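# Move the part from the cabinet rack to the bench

## Task

Lift the part free of the rack inside the cabinet and set it down on the bench. Every rod of the rack must stay where it was. Finish with the gripper released from the part.

## Robot and tools

Robot: two arms, left_arm and right_arm, each ending in a parallel two-finger gripper. Base poses in the scene frame: left_arm at (-0.025, +0.283, 0) with quat_wxyz (+0.999, 0, 0, -0.034); right_arm at (+0.043, -0.255, 0) with quat_wxyz (+0.999, 0, 0, +0.038). The names are labels only and do not mean sides of any image.

Frame: one shared scene frame. Origin is on the table surface midway between the arms, +z up, +x out across the table, and left_arm sits on the +y side. Positions are in metres. Orientations are quaternions written w first (qw, qx, qy, qz). On each gripper, the fingers extend along its own +z axis and close along its own y axis. The reported end_effector_position is the point between the finger pads, roughly 1 cm short of the fingertips. Reported hand positions can be slightly wrong, worse at long reach, and motions tend to stop a centimetre or so off target, usually low.

The row format (used by every moving call): 16 numbers in one flat list covering both arms, always all 16 even if one arm is idle. Order: left_arm x, y, z, qw, qx, qy, qz, opening, then right_arm x, y, z, qw, qx, qy, qz, opening. x, y, z and the quaternion are an absolute target pose for that gripper in the scene frame, not an offset. Opening ranges from -1 (closed) to +1 (fully open, 0.094 m). A target farther than 0.6 m from the arm's last reported position along any gripper axis makes the call refused, and nothing is sent. Each control step the controller clips the target to within 70 mm and 16 degrees of the measured pose, then solves joint motion favouring position over orientation. To hold an arm still, resend its last reported pose before it stopped, with the desired opening, in every call; to keep orientation, keep sending the same quaternion you intended rather than the drifting reported one.

Tools:
- execute_actions(actions, pictures). actions is a list holding one item or none. Empty list: just returns the state (with pictures). One action: {"rows": [row, ...], "steps": n} with 1 to 15 rows and n up to 15 control steps of 1/30 s (default 15, minimum 5 for an action); each row covers one step and the final row repeats. One wait: {"steps": n} with n up to 300, counted from the previous result. Its result is read 5 steps before the action ends; those remaining steps run afterwards. Pictures come only with an empty list or pictures: true.
- move(target, speed). target is one 16-number row as above. Each gripper travels a straight path to its pose; paths finish together, lasting 0.5 to 10 s (cut off at 10 s). speed is the path's top speed in m/s, 0.002 to 0.5, default 0.25; turning rate up to twice that in rad/s. Opening is applied at the start. Paths ignore obstacles and the other arm; grippers may lag, stray or overshoot speed, especially with a near-straight arm. Faster contact hits harder, and aiming beyond a contact presses harder. The result adds a move: line with the ending (done, off_target, moving, held, fault), any limits (paced = pose was clipped; held = a check blocked steps, after which the arm may jump fast), and each gripper's distance to its pose. If only one arm is named, the other finished fine.
- wait(seconds): 0 to 10 s of running without new commands.
- zoom_image(camera, region): camera is cam_high, cam_low, cam_left_wrist or cam_right_wrist; region [x0, y0, x1, y1] in image pixels from the top-left, at most 504 by 504.
- read_manual(section): licence texts only.
- finished_scene(scene): ends and grades the current scene; irreversible.

Cameras: cam_high and cam_low are 504x504 fixed pinhole cameras; the wrist cameras are 616x616 fisheye views riding on each gripper.

Results: a state line gives each gripper's pose as left_arm: ... | right_arm: .... grip_measured is the finger opening on the command scale; the last Joint positions value is the opening in metres. Hand target shows what the controller is currently driving toward. pose unreachable means the clearance check altered or blocked a command for that arm; HELD marks steps where your row was partly or wholly not sent. FAULT or OVER-TEMPERATURE FAULT lines mean an arm stopped. Joint torques are noisy and offset. MOTOR HOT warns above 75 °C; at 90 °C the arm pauses, and at 100 °C it goes limp and falls.

Gripping: to hold something, command an opening about 0.03 below grip_measured for a firm grip (less for a gentle one). Readings can be off by about 1 mm. Very thin parts receive less force.

Timing: the simulation keeps running while the operator thinks and writes, so leftover steps execute then. After an action the arm only continues to its last clipped pose, so far targets need follow-up commands.

Avoid: dropping or knocking anything off the table (that fails the job), dislodging the rack rods, slamming, hard pushes, collisions between the two arms, and long heavy holds that overheat motors. External tugs on the held part or nudges to loose items can happen occasionally.

Each tool is called after "Emit:" as name(argument=value, ...) on one line, values as JSON.

## Session

Emit:
execute_actions(actions=[])

Scene clock: 0.00 s of 4320.00 s.
left_arm: end_effector_position=(+0.0020, -0.1240, +0.2787) grip_measured=+1.000 end_effector_quat_wxyz=(+0.279, +0.957, -0.068, +0.046) | right_arm: end_effector_position=(+0.5205, -0.1682, +0.2335) grip_measured=+1.000 end_effector_quat_wxyz=(+0.224, +0.609, +0.740, +0.178)
Joint positions: left_arm=[-1.449  1.666  1.86  -1.193 -0.021  1.774  0.094] | right_arm=[ 0.15   1.923  1.986 -1.066  0.132  1.564  0.094]
Joint velocities: left_arm=[ 0.007 -0.002  0.007 -0.037 -0.037 -0.037  0.   ] | right_arm=[-0.017  0.002 -0.012  0.022 -0.037 -0.095  0.   ]
Joint torques (N m, as the arm reports them, + toward a larger angle): no reading
Motor temperatures (°C, as the motors report them): left_arm=[24 22 24 23 23 24] | right_arm=[22 21 21 21 25 23]
Hand target (left_arm): +0.001, -0.123, +0.285; +0.287, +0.955, -0.067, +0.043
Hand target (right_arm): +0.520, -0.170, +0.238; +0.230, +0.607, +0.740, +0.177

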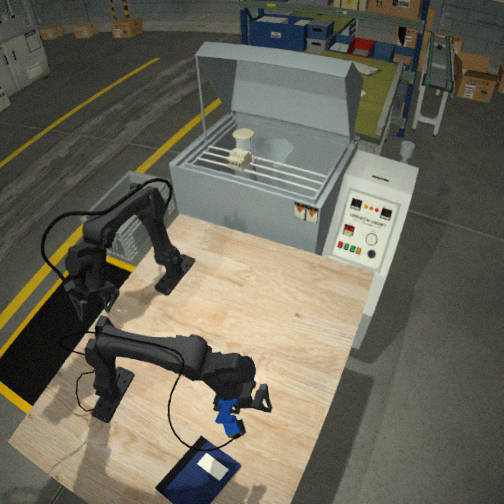

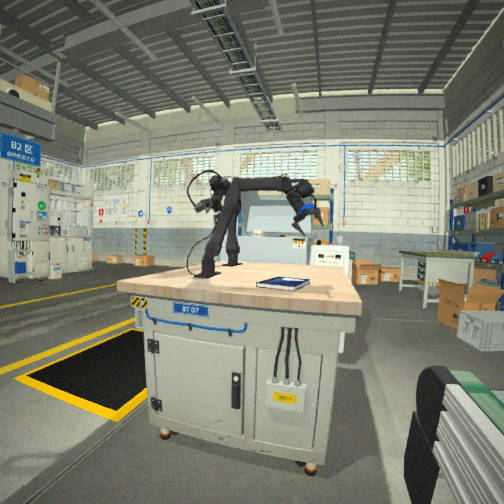

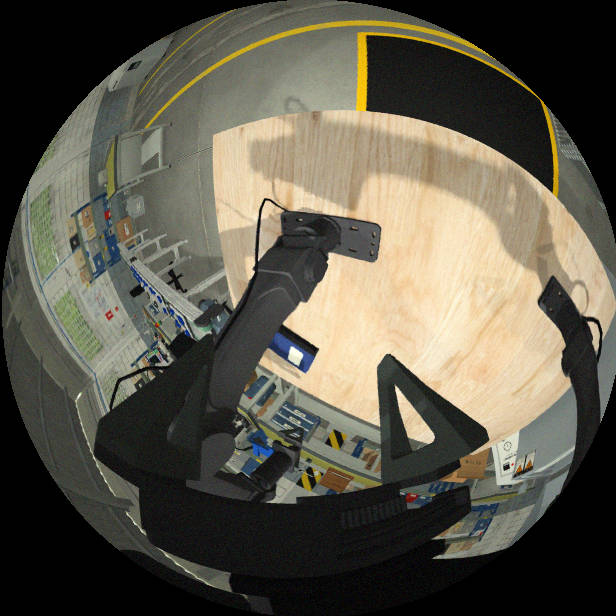

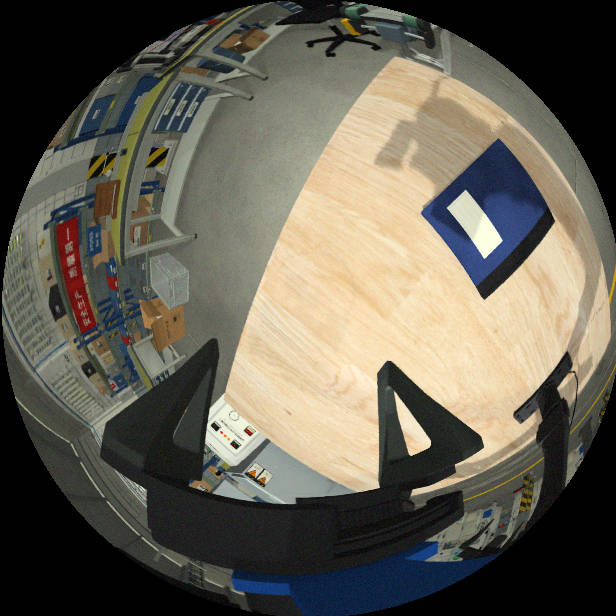

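Emit:
zoom_image(camera="cam_high", region=[160, 90, 370, 260])

Emit:
zoom_image(camera="cam_low", region=[210, 170, 350, 280])

Region (160, 90, 370, 260) of cam_high's 504x504 image, scaled by 2.400, with more detail than that image has; it fills the top 408 rows of this view, and the rest is white.

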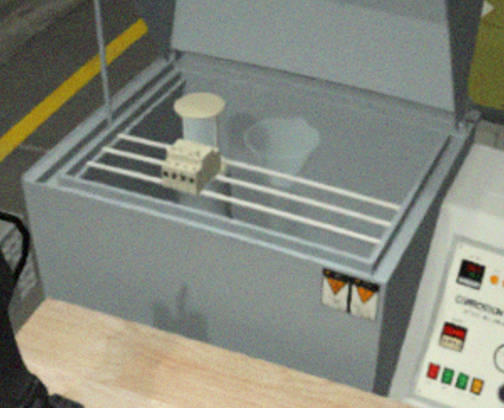

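Region (210, 170, 350, 280) of cam_low's 504x504 image, scaled by 3.600, with more detail than that image has; it fills the top 396 rows of this view, and the rest is white.

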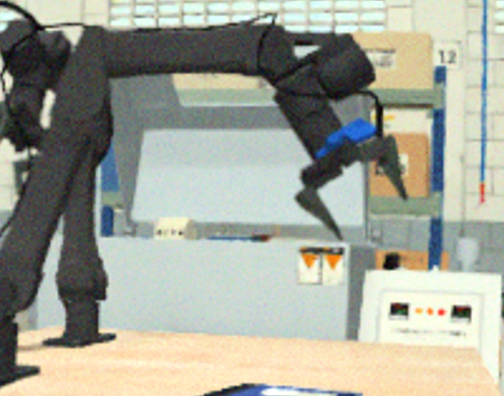

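Emit:
move(target=[0.25,0.2,0.33,0.259,0,0.966,0,1,0.52,-0.3,0.238,0.23,0.607,0.74,0.177,1], speed=0.3)

Emit:
move(target=[-0.05,0.68,0.34,0.2706,-0.653,0.653,0.2706,1,0.52,-0.3,0.238,0.23,0.607,0.74,0.177,1], speed=0.3)

Scene clock: 6.50 s of 4320.00 s.
left_arm: end_effector_position=(+0.2461, +0.2016, +0.3263) grip_measured=+1.000 end_effector_quat_wxyz=(+0.251, +0.006, +0.968, -0.010) | right_arm: end_effector_position=(+0.5215, -0.2955, +0.2261) grip_measured=+1.000 end_effector_quat_wxyz=(+0.214, +0.612, +0.741, +0.171)
Joint positions: left_arm=[-0.337  1.409  1.884 -1.566 -0.172 -0.351  0.094] | right_arm=[-0.18   1.906  1.945 -1.056 -0.046  1.289  0.094]
Joint velocities: left_arm=[-0.007 -0.002 -0.022  0.037 -0.037 -0.007  0.   ] | right_arm=[ 0.007 -0.002 -0.012  0.022  0.051  0.066  0.   ]
Joint torques (N m, as the arm reports them, + toward a larger angle): left_arm=[ 0.74 -2.81  8.39  0.73  0.   -0.03] | right_arm=[ -0.99 -10.37   8.03   1.43  -0.07  -0.14]
Motor temperatures (°C, as the motors report them): left_arm=[24 22 24 24 23 24] | right_arm=[22 22 22 21 25 23]
Hand target (left_arm): +0.247, +0.203, +0.333; +0.255, -0.002, +0.967, -0.014
Hand target (right_arm): +0.519, -0.300, +0.238; +0.227, +0.608, +0.740, +0.177
Off the commanded pose (left_arm): 0.006 m, 2 deg.
Off the commanded pose (right_arm): 0.013 m, 2 deg.
joint sent to its limit (left arm) — the command would take joint 4 (wrist pitch) past its lower limit, so that joint was sent only as far as its limit.
Kept back: nothing.
move: off_target (right_arm)
camera_calibration (this result's frames):
cam_left_wrist: T_world_to_cam=[[0.156072, -0.96945, 0.18923, 0.0923613], [-0.974727, -0.120161, 0.188332, 0.232442], [-0.15984, -0.213841, -0.963703, 0.502357], [0, 0, 0, 1]] pos_world=[0.29245, 0.224895, 0.422869]
cam_right_wrist: T_world_to_cam=[[-0.7967, -0.414901, -0.439461, 0.386715], [-0.5831, 0.718906, 0.378376, 0.460035], [0.158943, 0.557703, -0.814681, 0.370709], [0, 0, 0, 1]] pos_world=[0.517421, -0.377019, 0.297889]

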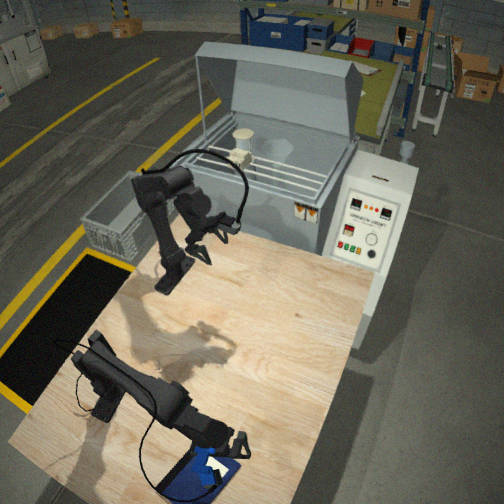

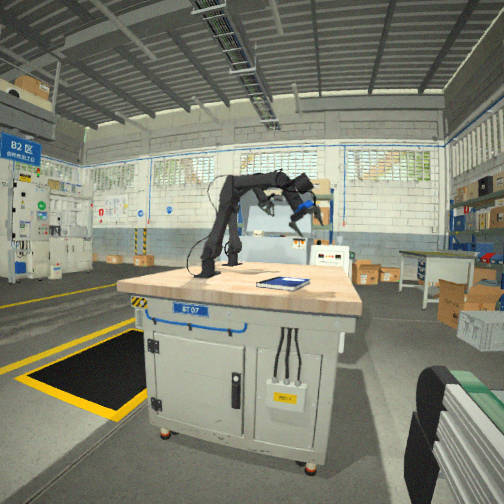

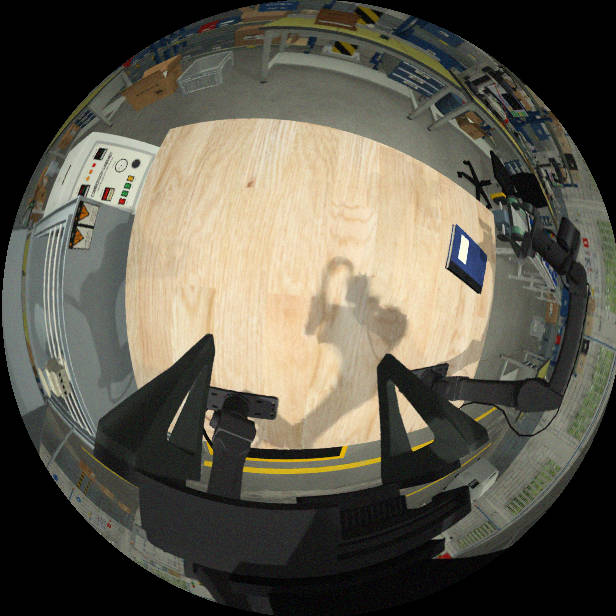

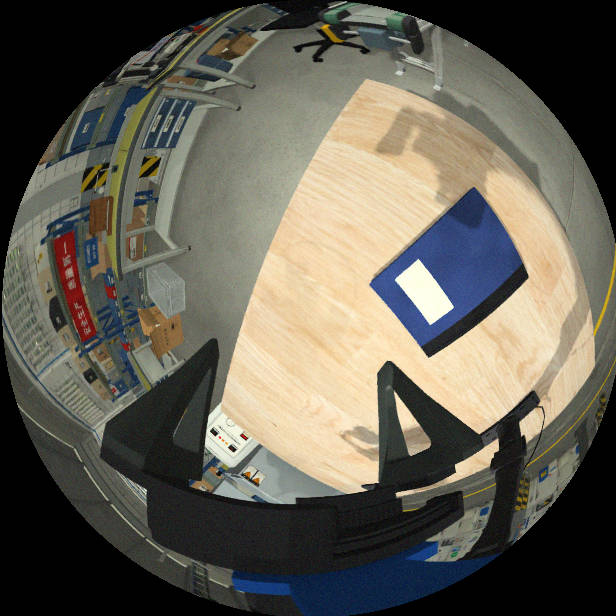

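Scene clock: 9.77 s of 4320.00 s.
left_arm: end_effector_position=(-0.0530, +0.6705, +0.3209) grip_measured=+1.000 end_effector_quat_wxyz=(-0.254, +0.668, -0.665, -0.219) | right_arm: end_effector_position=(+0.5215, -0.2955, +0.2261) grip_measured=+1.000 end_effector_quat_wxyz=(+0.214, +0.612, +0.742, +0.171)
Joint positions: left_arm=[ 1.766  1.563  1.87  -1.204  0.125  0.079  0.094] | right_arm=[-0.18   1.906  1.945 -1.056 -0.046  1.288  0.094]
Joint velocities: left_arm=[-0.002 -0.007  0.007  0.051 -0.037 -0.022  0.   ] | right_arm=[ 0.007 -0.002  0.007  0.037 -0.051 -0.007  0.   ]
Joint torques (N m, as the arm reports them, + toward a larger angle): left_arm=[ 0.41 -5.79  9.21  1.21  0.02 -0.1 ] | right_arm=[ -0.83 -10.52   7.74   1.5   -0.03  -0.14]
Motor temperatures (°C, as the motors report them): left_arm=[24 22 24 24 23 24] | right_arm=[22 23 22 22 25 23]
Hand target (left_arm): -0.057, +0.676, +0.336; -0.267, +0.665, -0.654, -0.241
Hand target (right_arm): +0.520, -0.300, +0.238; +0.230, +0.607, +0.740, +0.177
Off the commanded pose (left_arm): 0.022 m, 7 deg.
Off the commanded pose (right_arm): 0.013 m, 2 deg.
Kept back: nothing.
move: off_target (left_arm, right_arm)
camera_calibration (this result's frames):
cam_left_wrist: T_world_to_cam=[[0.960774, 0.126251, 0.24693, -0.115875], [0.125384, -0.991921, 0.0192957, 0.695276], [0.247371, 0.0124223, -0.968841, 0.421154], [0, 0, 0, 1]] pos_world=[-0.0800286, 0.699056, 0.423229]
cam_right_wrist: T_world_to_cam=[[-0.796301, -0.41594, -0.439203, 0.386141], [-0.583795, 0.718567, 0.377949, 0.460394], [0.158392, 0.557365, -0.815019, 0.370973], [0, 0, 0, 1]] pos_world=[0.517501, -0.37698, 0.297939]

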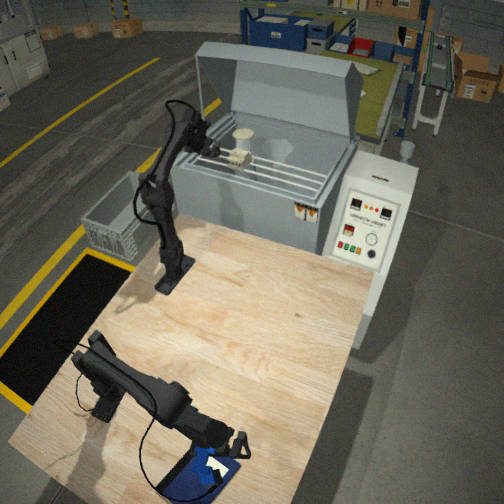

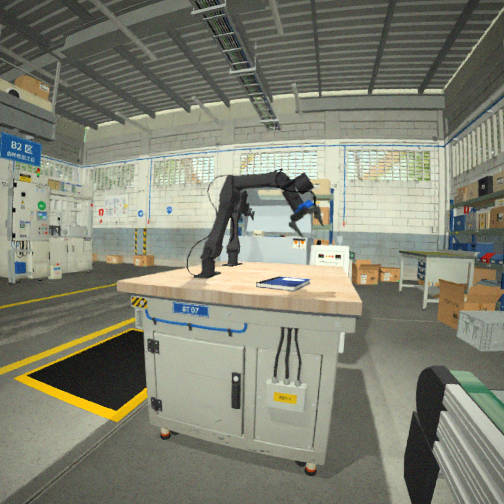

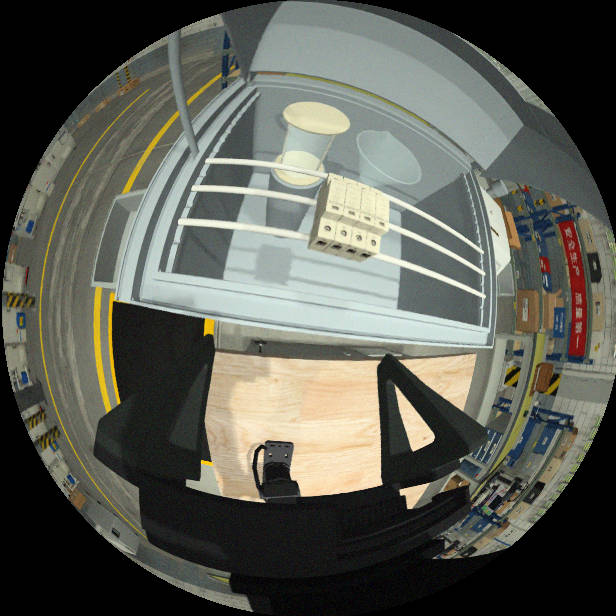

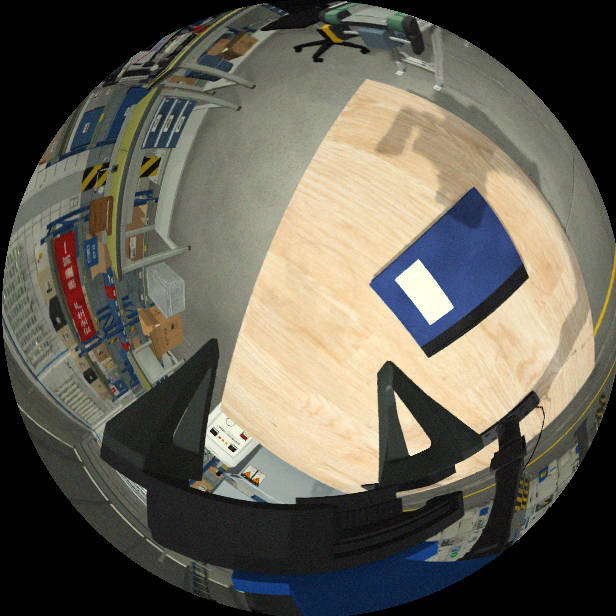

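Emit:
move(target=[-0.01,0.77,0.31,0.2706,-0.653,0.653,0.2706,1,0.52,-0.3,0.238,0.23,0.607,0.74,0.177,1], speed=0.15)

Scene clock: 11.57 s of 4320.00 s.
left_arm: end_effector_position=(-0.0108, +0.7622, +0.2913) grip_measured=+1.000 end_effector_quat_wxyz=(-0.253, +0.657, -0.664, -0.253) | right_arm: end_effector_position=(+0.5215, -0.2955, +0.2261) grip_measured=+1.000 end_effector_quat_wxyz=(+0.214, +0.612, +0.742, +0.171)
Joint positions: left_arm=[ 1.599  1.807  1.979 -1.01  -0.022 -0.02   0.094] | right_arm=[-0.18   1.906  1.945 -1.056 -0.046  1.288  0.094]
Joint velocities: left_arm=[ 0.017  0.022 -0.012 -0.022 -0.037 -0.022  0.   ] | right_arm=[-0.007 -0.007  0.002 -0.022  0.007 -0.007  0.   ]
Joint torques (N m, as the arm reports them, + toward a larger angle): left_arm=[-0.34 -8.62 10.08  1.25 -0.12 -0.14] | right_arm=[ -0.84 -10.5    7.73   1.48  -0.04  -0.14]
Motor temperatures (°C, as the motors report them): left_arm=[24 22 24 24 23 24] | right_arm=[22 23 22 22 25 23]
Hand target (left_arm): -0.011, +0.770, +0.308; -0.270, +0.652, -0.654, -0.273
Hand target (right_arm): +0.520, -0.300, +0.238; +0.230, +0.607, +0.740, +0.177
Off the commanded pose (left_arm): 0.020 m, 3 deg.
Off the commanded pose (right_arm): 0.013 m, 2 deg.
Kept back: nothing.
move: off_target (left_arm, right_arm)
camera_calibration (this result's frames):
cam_left_wrist: T_world_to_cam=[[0.971671, 0.118658, 0.204391, -0.142398], [0.128687, -0.991015, -0.0364466, 0.797177], [0.19823, 0.0617167, -0.978211, 0.345459], [0, 0, 0, 1]] pos_world=[-0.0327028, 0.785591, 0.396091]
cam_right_wrist: T_world_to_cam=[[-0.796301, -0.41594, -0.439203, 0.386141], [-0.583795, 0.718567, 0.377949, 0.460394], [0.158392, 0.557365, -0.815019, 0.370973], [0, 0, 0, 1]] pos_world=[0.517501, -0.37698, 0.297939]

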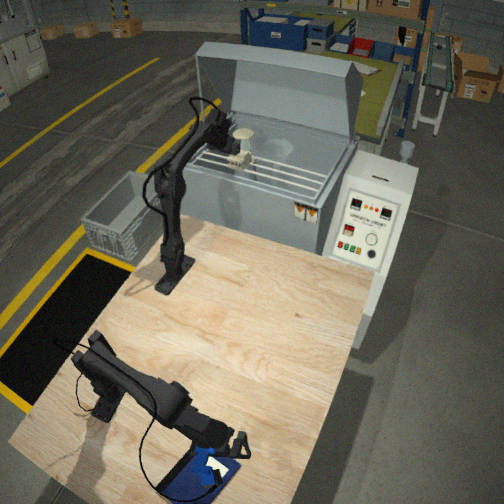

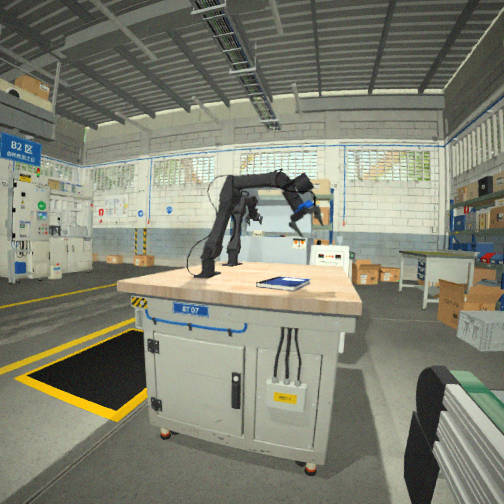

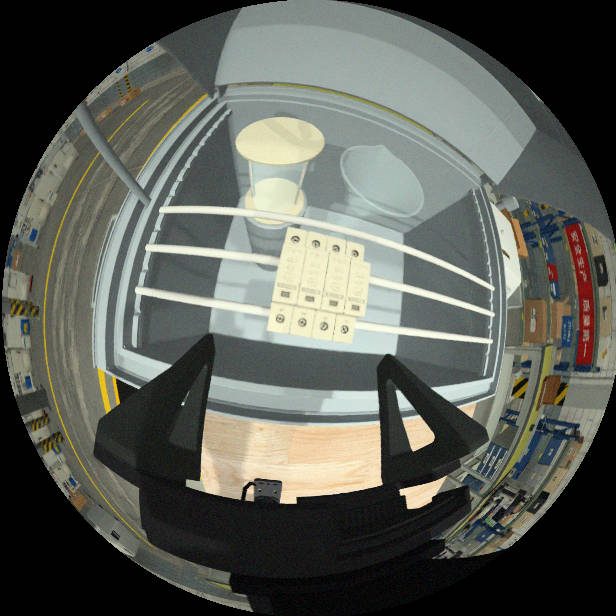

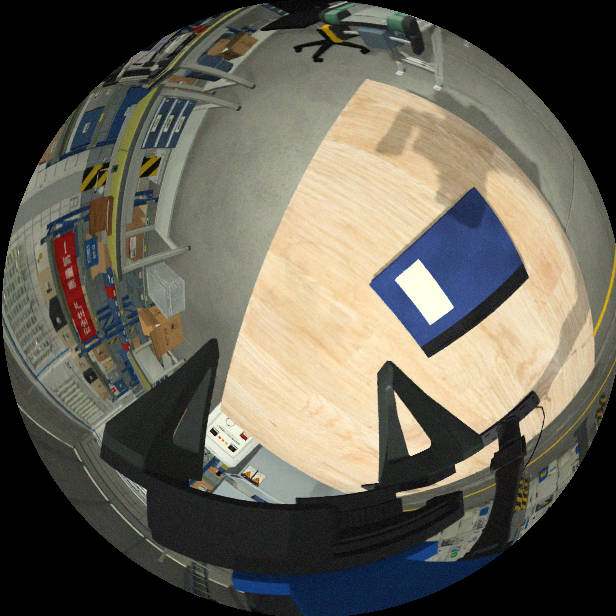

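Emit:
move(target=[0.007,0.81,0.265,0.2706,-0.653,0.653,0.2706,1,0.52,-0.3,0.238,0.23,0.607,0.74,0.177,1], speed=0.08)

Scene clock: 13.13 s of 4320.00 s.
left_arm: end_effector_position=(+0.0052, +0.8058, +0.2622) grip_measured=+1.000 end_effector_quat_wxyz=(-0.266, +0.654, -0.658, -0.263) | right_arm: end_effector_position=(+0.5215, -0.2955, +0.2261) grip_measured=+1.000 end_effector_quat_wxyz=(+0.214, +0.612, +0.742, +0.171)
Joint positions: left_arm=[ 1.563  1.919  1.979 -0.865 -0.046 -0.05   0.094] | right_arm=[-0.18   1.906  1.945 -1.056 -0.046  1.288  0.094]
Joint velocities: left_arm=[-0.002  0.012 -0.007  0.051  0.007  0.022  0.   ] | right_arm=[-0.002 -0.007 -0.022  0.007 -0.066  0.022  0.   ]
Joint torques (N m, as the arm reports them, + toward a larger angle): left_arm=[ -0.49 -10.3    7.02   1.35  -0.11  -0.12] | right_arm=[ -0.82 -10.53   7.72   1.49  -0.03  -0.13]
Motor temperatures (°C, as the motors report them): left_arm=[24 22 24 25 23 24] | right_arm=[22 23 22 22 25 23]
Hand target (left_arm): +0.007, +0.810, +0.264; -0.271, +0.653, -0.653, -0.271
Hand target (right_arm): +0.520, -0.300, +0.238; +0.230, +0.607, +0.740, +0.177
Off the commanded pose (left_arm): 0.005 m, 1 deg.
Off the commanded pose (right_arm): 0.013 m, 2 deg.
Kept back: nothing.
move: off_target (right_arm)
camera_calibration (this result's frames):
cam_left_wrist: T_world_to_cam=[[0.970393, 0.113999, 0.212936, -0.155661], [0.131579, -0.988813, -0.0702547, 0.844277], [0.202545, 0.0961927, -0.974537, 0.282393], [0, 0, 0, 1]] pos_world=[-0.0172343, 0.825413, 0.367663]
cam_right_wrist: T_world_to_cam=[[-0.796301, -0.41594, -0.439203, 0.386141], [-0.583795, 0.718567, 0.377949, 0.460394], [0.158392, 0.557365, -0.815019, 0.370973], [0, 0, 0, 1]] pos_world=[0.517501, -0.37698, 0.297939]

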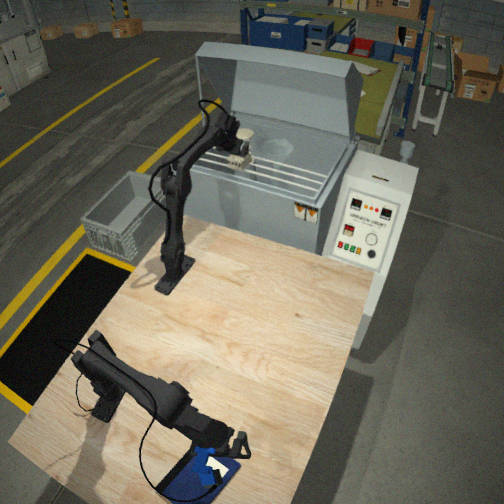

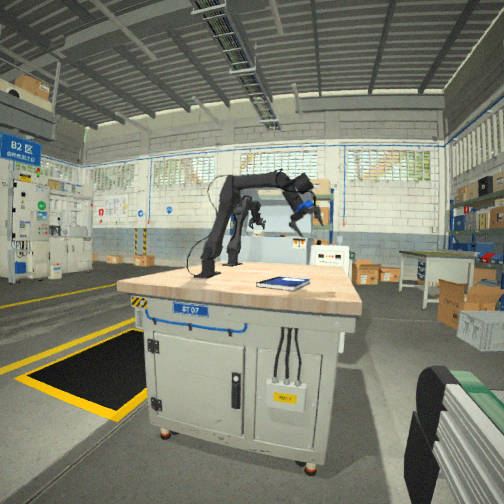

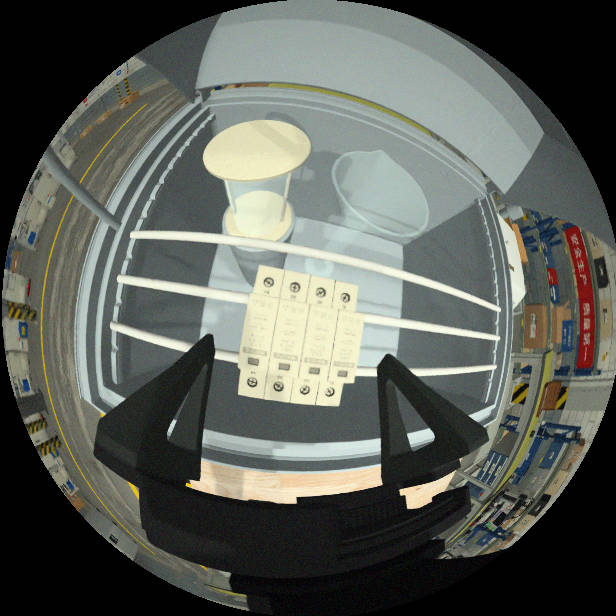

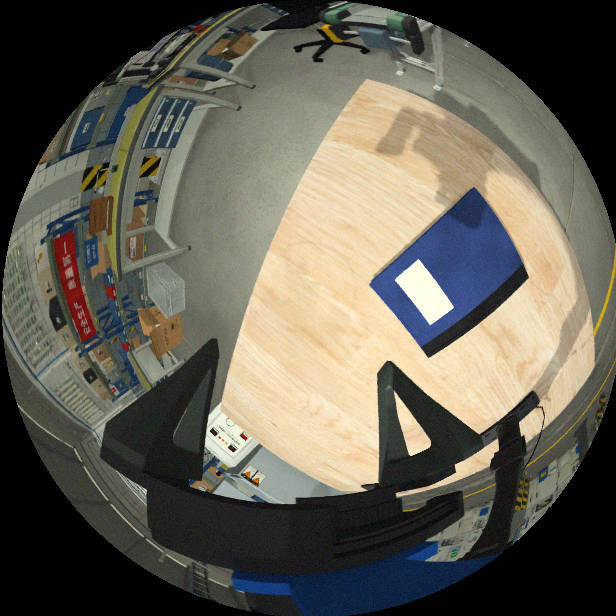

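Emit:
move(target=[0.005,0.815,0.215,0.2706,-0.653,0.653,0.2706,1,0.52,-0.3,0.238,0.23,0.607,0.74,0.177,1], speed=0.05)

Scene clock: 14.87 s of 4320.00 s.
left_arm: end_effector_position=(+0.0057, +0.8134, +0.2046) grip_measured=+1.000 end_effector_quat_wxyz=(-0.260, +0.656, -0.660, -0.259) | right_arm: end_effector_position=(+0.5215, -0.2955, +0.2261) grip_measured=+1.000 end_effector_quat_wxyz=(+0.214, +0.612, +0.742, +0.171)
Joint positions: left_arm=[ 1.563  1.919  1.757 -0.658 -0.047 -0.05   0.094] | right_arm=[-0.18   1.906  1.945 -1.056 -0.046  1.288  0.094]
Joint velocities: left_arm=[-0.002 -0.012 -0.017 -0.066 -0.066 -0.022  0.   ] | right_arm=[-0.002 -0.012 -0.002 -0.051  0.051  0.022  0.   ]
Joint torques (N m, as the arm reports them, + toward a larger angle): left_arm=[ -0.3  -12.5    6.35   1.3   -0.06  -0.03] | right_arm=[ -0.8  -10.53   7.74   1.49  -0.03  -0.14]
Motor temperatures (°C, as the motors report them): left_arm=[24 23 24 25 23 24] | right_arm=[22 23 22 22 25 23]
Hand target (left_arm): +0.005, +0.814, +0.215; -0.271, +0.653, -0.653, -0.270
Hand target (right_arm): +0.520, -0.300, +0.238; +0.230, +0.607, +0.740, +0.177
Off the commanded pose (left_arm): 0.011 m, 2 deg.
Off the commanded pose (right_arm): 0.013 m, 2 deg.
Kept back: nothing.
move: off_target (left_arm, right_arm)
camera_calibration (this result's frames):
cam_left_wrist: T_world_to_cam=[[0.970669, 0.117545, 0.209727, -0.146997], [0.131748, -0.989754, -0.0550363, 0.845375], [0.201109, 0.0810532, -0.97621, 0.238126], [0, 0, 0, 1]] pos_world=[-0.0165808, 0.834691, 0.309817]
cam_right_wrist: T_world_to_cam=[[-0.796301, -0.41594, -0.439203, 0.386141], [-0.583795, 0.718567, 0.377949, 0.460394], [0.158392, 0.557365, -0.815019, 0.370973], [0, 0, 0, 1]] pos_world=[0.517501, -0.37698, 0.297939]

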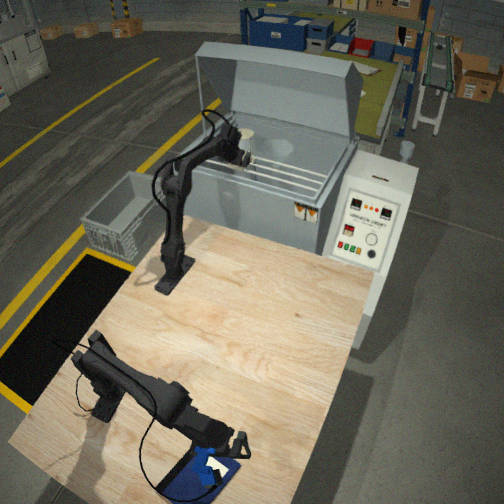

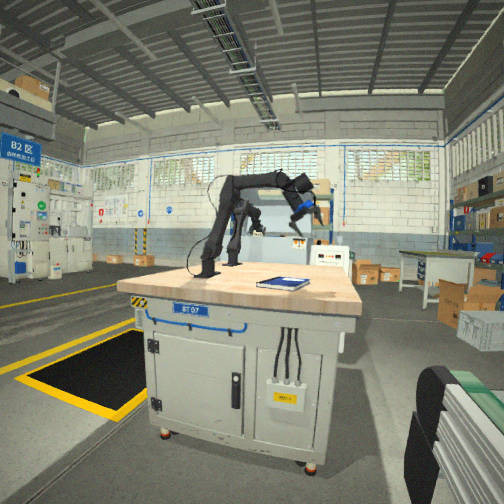

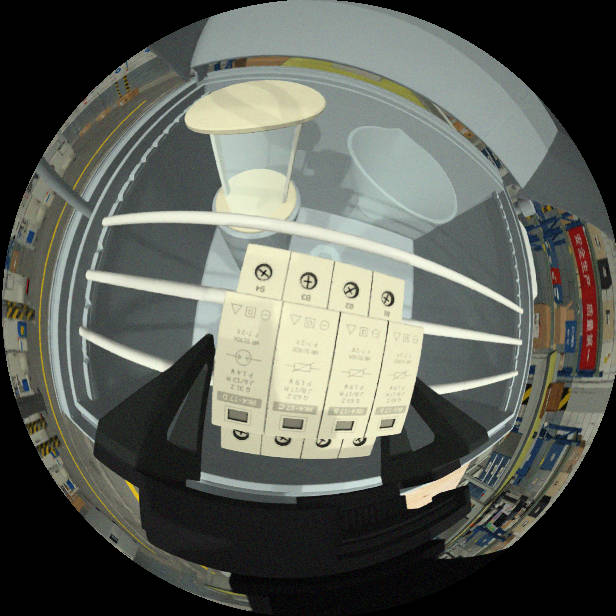

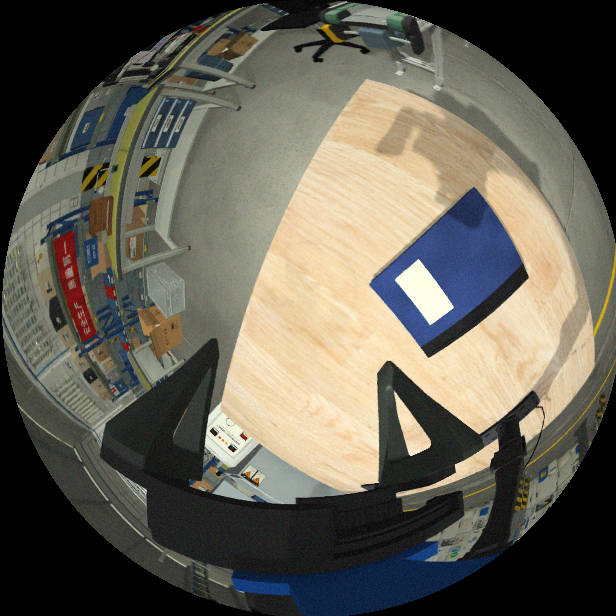

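Close (72 mm ≈ 0.53).

Emit:
move(target=[0.005,0.815,0.215,0.2706,-0.653,0.653,0.2706,0.49,0.52,-0.3,0.238,0.23,0.607,0.74,0.177,1], speed=0.05)

Scene clock: 15.80 s of 4320.00 s.
left_arm: end_effector_position=(+0.0062, +0.8137, +0.2049) grip_measured=+0.530 end_effector_quat_wxyz=(-0.262, +0.655, -0.660, -0.258) | right_arm: end_effector_position=(+0.5215, -0.2955, +0.2261) grip_measured=+1.000 end_effector_quat_wxyz=(+0.214, +0.612, +0.742, +0.171)
Joint positions: left_arm=[ 1.563  1.919  1.757 -0.657 -0.044 -0.05   0.072] | right_arm=[-0.18   1.906  1.945 -1.056 -0.046  1.288  0.094]
Joint velocities: left_arm=[-0.012 -0.032 -0.007 -0.037  0.066 -0.007 -0.   ] | right_arm=[-0.012  0.002 -0.007 -0.007  0.037  0.051  0.   ]
Joint torques (N m, as the arm reports them, + toward a larger angle): left_arm=[  0.04 -12.01   7.09   1.28  -0.07  -0.06] | right_arm=[ -0.83 -10.55   7.75   1.49  -0.03  -0.14]
Motor temperatures (°C, as the motors report them): left_arm=[24 23 24 25 23 24] | right_arm=[22 23 22 22 25 23]
Hand target (left_arm): +0.005, +0.815, +0.215; -0.271, +0.653, -0.653, -0.270
Hand target (right_arm): +0.520, -0.300, +0.238; +0.230, +0.607, +0.740, +0.177
Off the commanded pose (left_arm): 0.010 m, 2 deg.
Off the commanded pose (right_arm): 0.013 m, 2 deg.
Kept back: nothing.
move: off_target (right_arm)
camera_calibration (this result's frames):
cam_left_wrist: T_world_to_cam=[[0.970359, 0.115758, 0.212141, -0.146597], [0.13035, -0.98988, -0.0560911, 0.845903], [0.203501, 0.082081, -0.975628, 0.237272], [0, 0, 0, 1]] pos_world=[-0.0162963, 0.834837, 0.310036]
cam_right_wrist: T_world_to_cam=[[-0.796301, -0.41594, -0.439203, 0.386141], [-0.583795, 0.718567, 0.377949, 0.460394], [0.158392, 0.557365, -0.815019, 0.370973], [0, 0, 0, 1]] pos_world=[0.517501, -0.37698, 0.297939]

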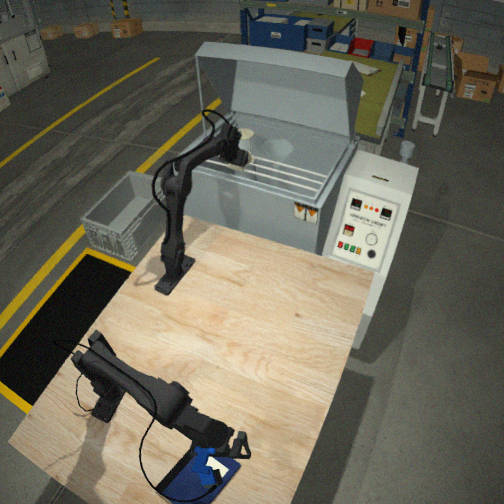

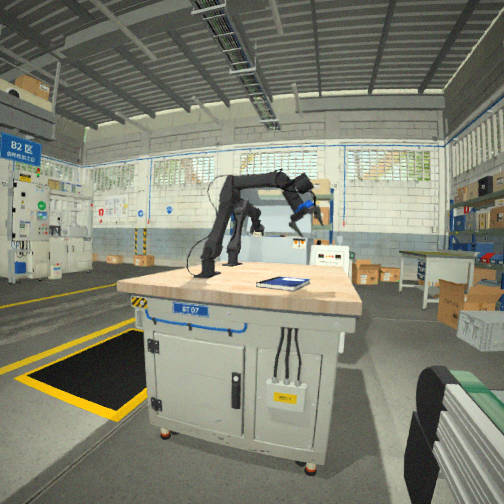

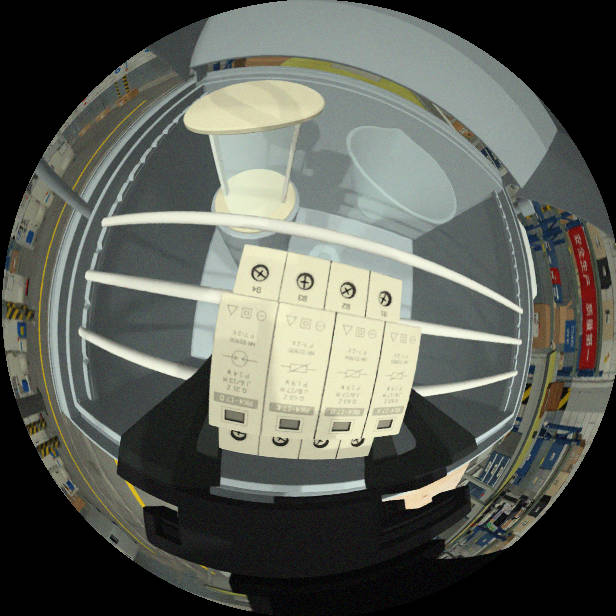

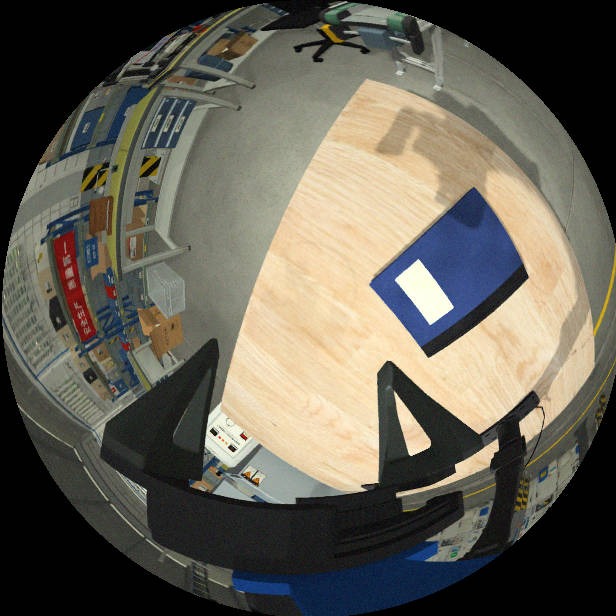

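Emit:
move(target=[0.005,0.81,0.30,0.2706,-0.653,0.653,0.2706,0.49,0.52,-0.3,0.238,0.23,0.607,0.74,0.177,1], speed=0.06)

Scene clock: 18.27 s of 4320.00 s.
left_arm: end_effector_position=(+0.0048, +0.7959, +0.2584) grip_measured=+0.530 end_effector_quat_wxyz=(-0.224, +0.667, -0.674, -0.225) | right_arm: end_effector_position=(+0.5215, -0.2955, +0.2261) grip_measured=+1.000 end_effector_quat_wxyz=(+0.214, +0.612, +0.742, +0.171)
Joint positions: left_arm=[ 1.563  2.01   2.174 -1.09  -0.044 -0.051  0.072] | right_arm=[-0.18   1.906  1.945 -1.056 -0.046  1.288  0.094]
Joint velocities: left_arm=[-0.012 -0.012 -0.007 -0.037 -0.007  0.037  0.001] | right_arm=[ 0.002 -0.022 -0.007  0.007 -0.066 -0.022  0.   ]
Joint torques (N m, as the arm reports them, + toward a larger angle): left_arm=[ -0.13 -12.68  11.02   1.48  -0.07  -0.03] | right_arm=[ -0.83 -10.53   7.75   1.5   -0.03  -0.13]
Motor temperatures (°C, as the motors report them): left_arm=[24 23 24 25 23 24] | right_arm=[22 24 22 23 25 23]
Hand target (left_arm): +0.005, +0.808, +0.301; -0.271, +0.654, -0.653, -0.270
Hand target (right_arm): +0.520, -0.300, +0.238; +0.230, +0.607, +0.740, +0.177
Off the commanded pose (left_arm): 0.044 m, 8 deg.
Off the commanded pose (right_arm): 0.013 m, 2 deg.
Kept back: nothing.
move: off_target (left_arm, right_arm)
camera_calibration (this result's frames):
cam_left_wrist: T_world_to_cam=[[0.971882, 0.137465, 0.191176, -0.166468], [0.130608, -0.990268, 0.0480791, 0.804907], [0.195925, -0.0217581, -0.980377, 0.375114], [0, 0, 0, 1]] pos_world=[-0.0168341, 0.828118, 0.360879]
cam_right_wrist: T_world_to_cam=[[-0.796301, -0.41594, -0.439203, 0.386141], [-0.583795, 0.718567, 0.377949, 0.460394], [0.158392, 0.557365, -0.815019, 0.370973], [0, 0, 0, 1]] pos_world=[0.517501, -0.37698, 0.297939]

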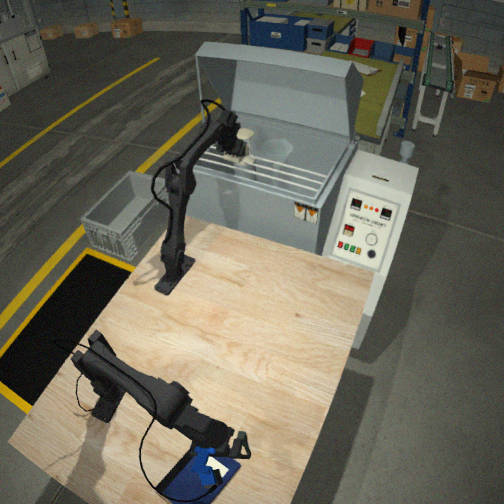

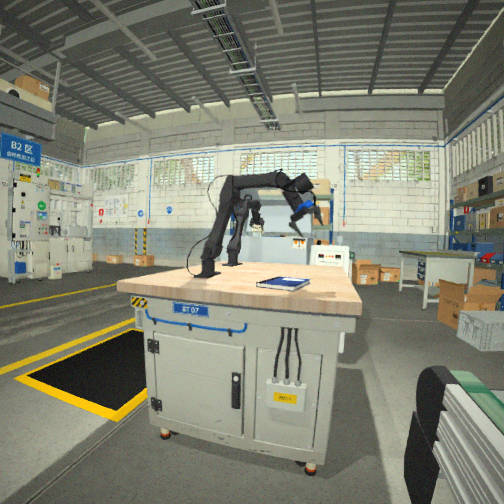

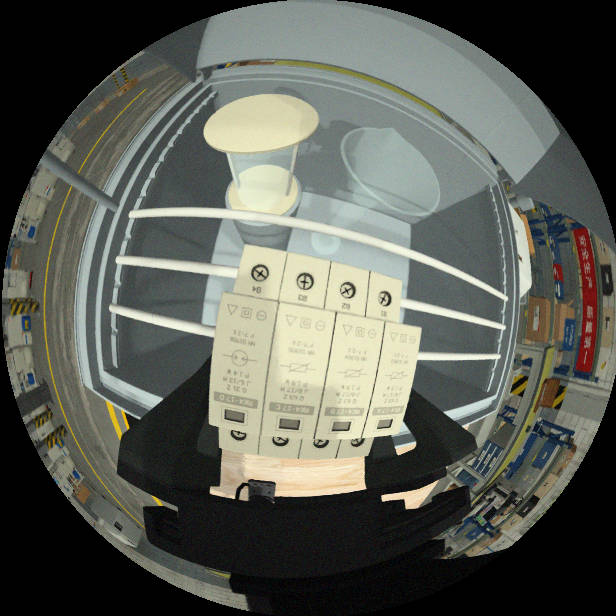

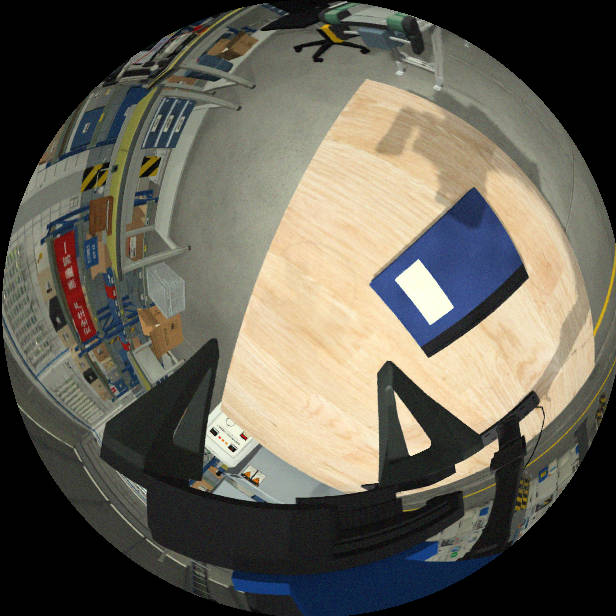

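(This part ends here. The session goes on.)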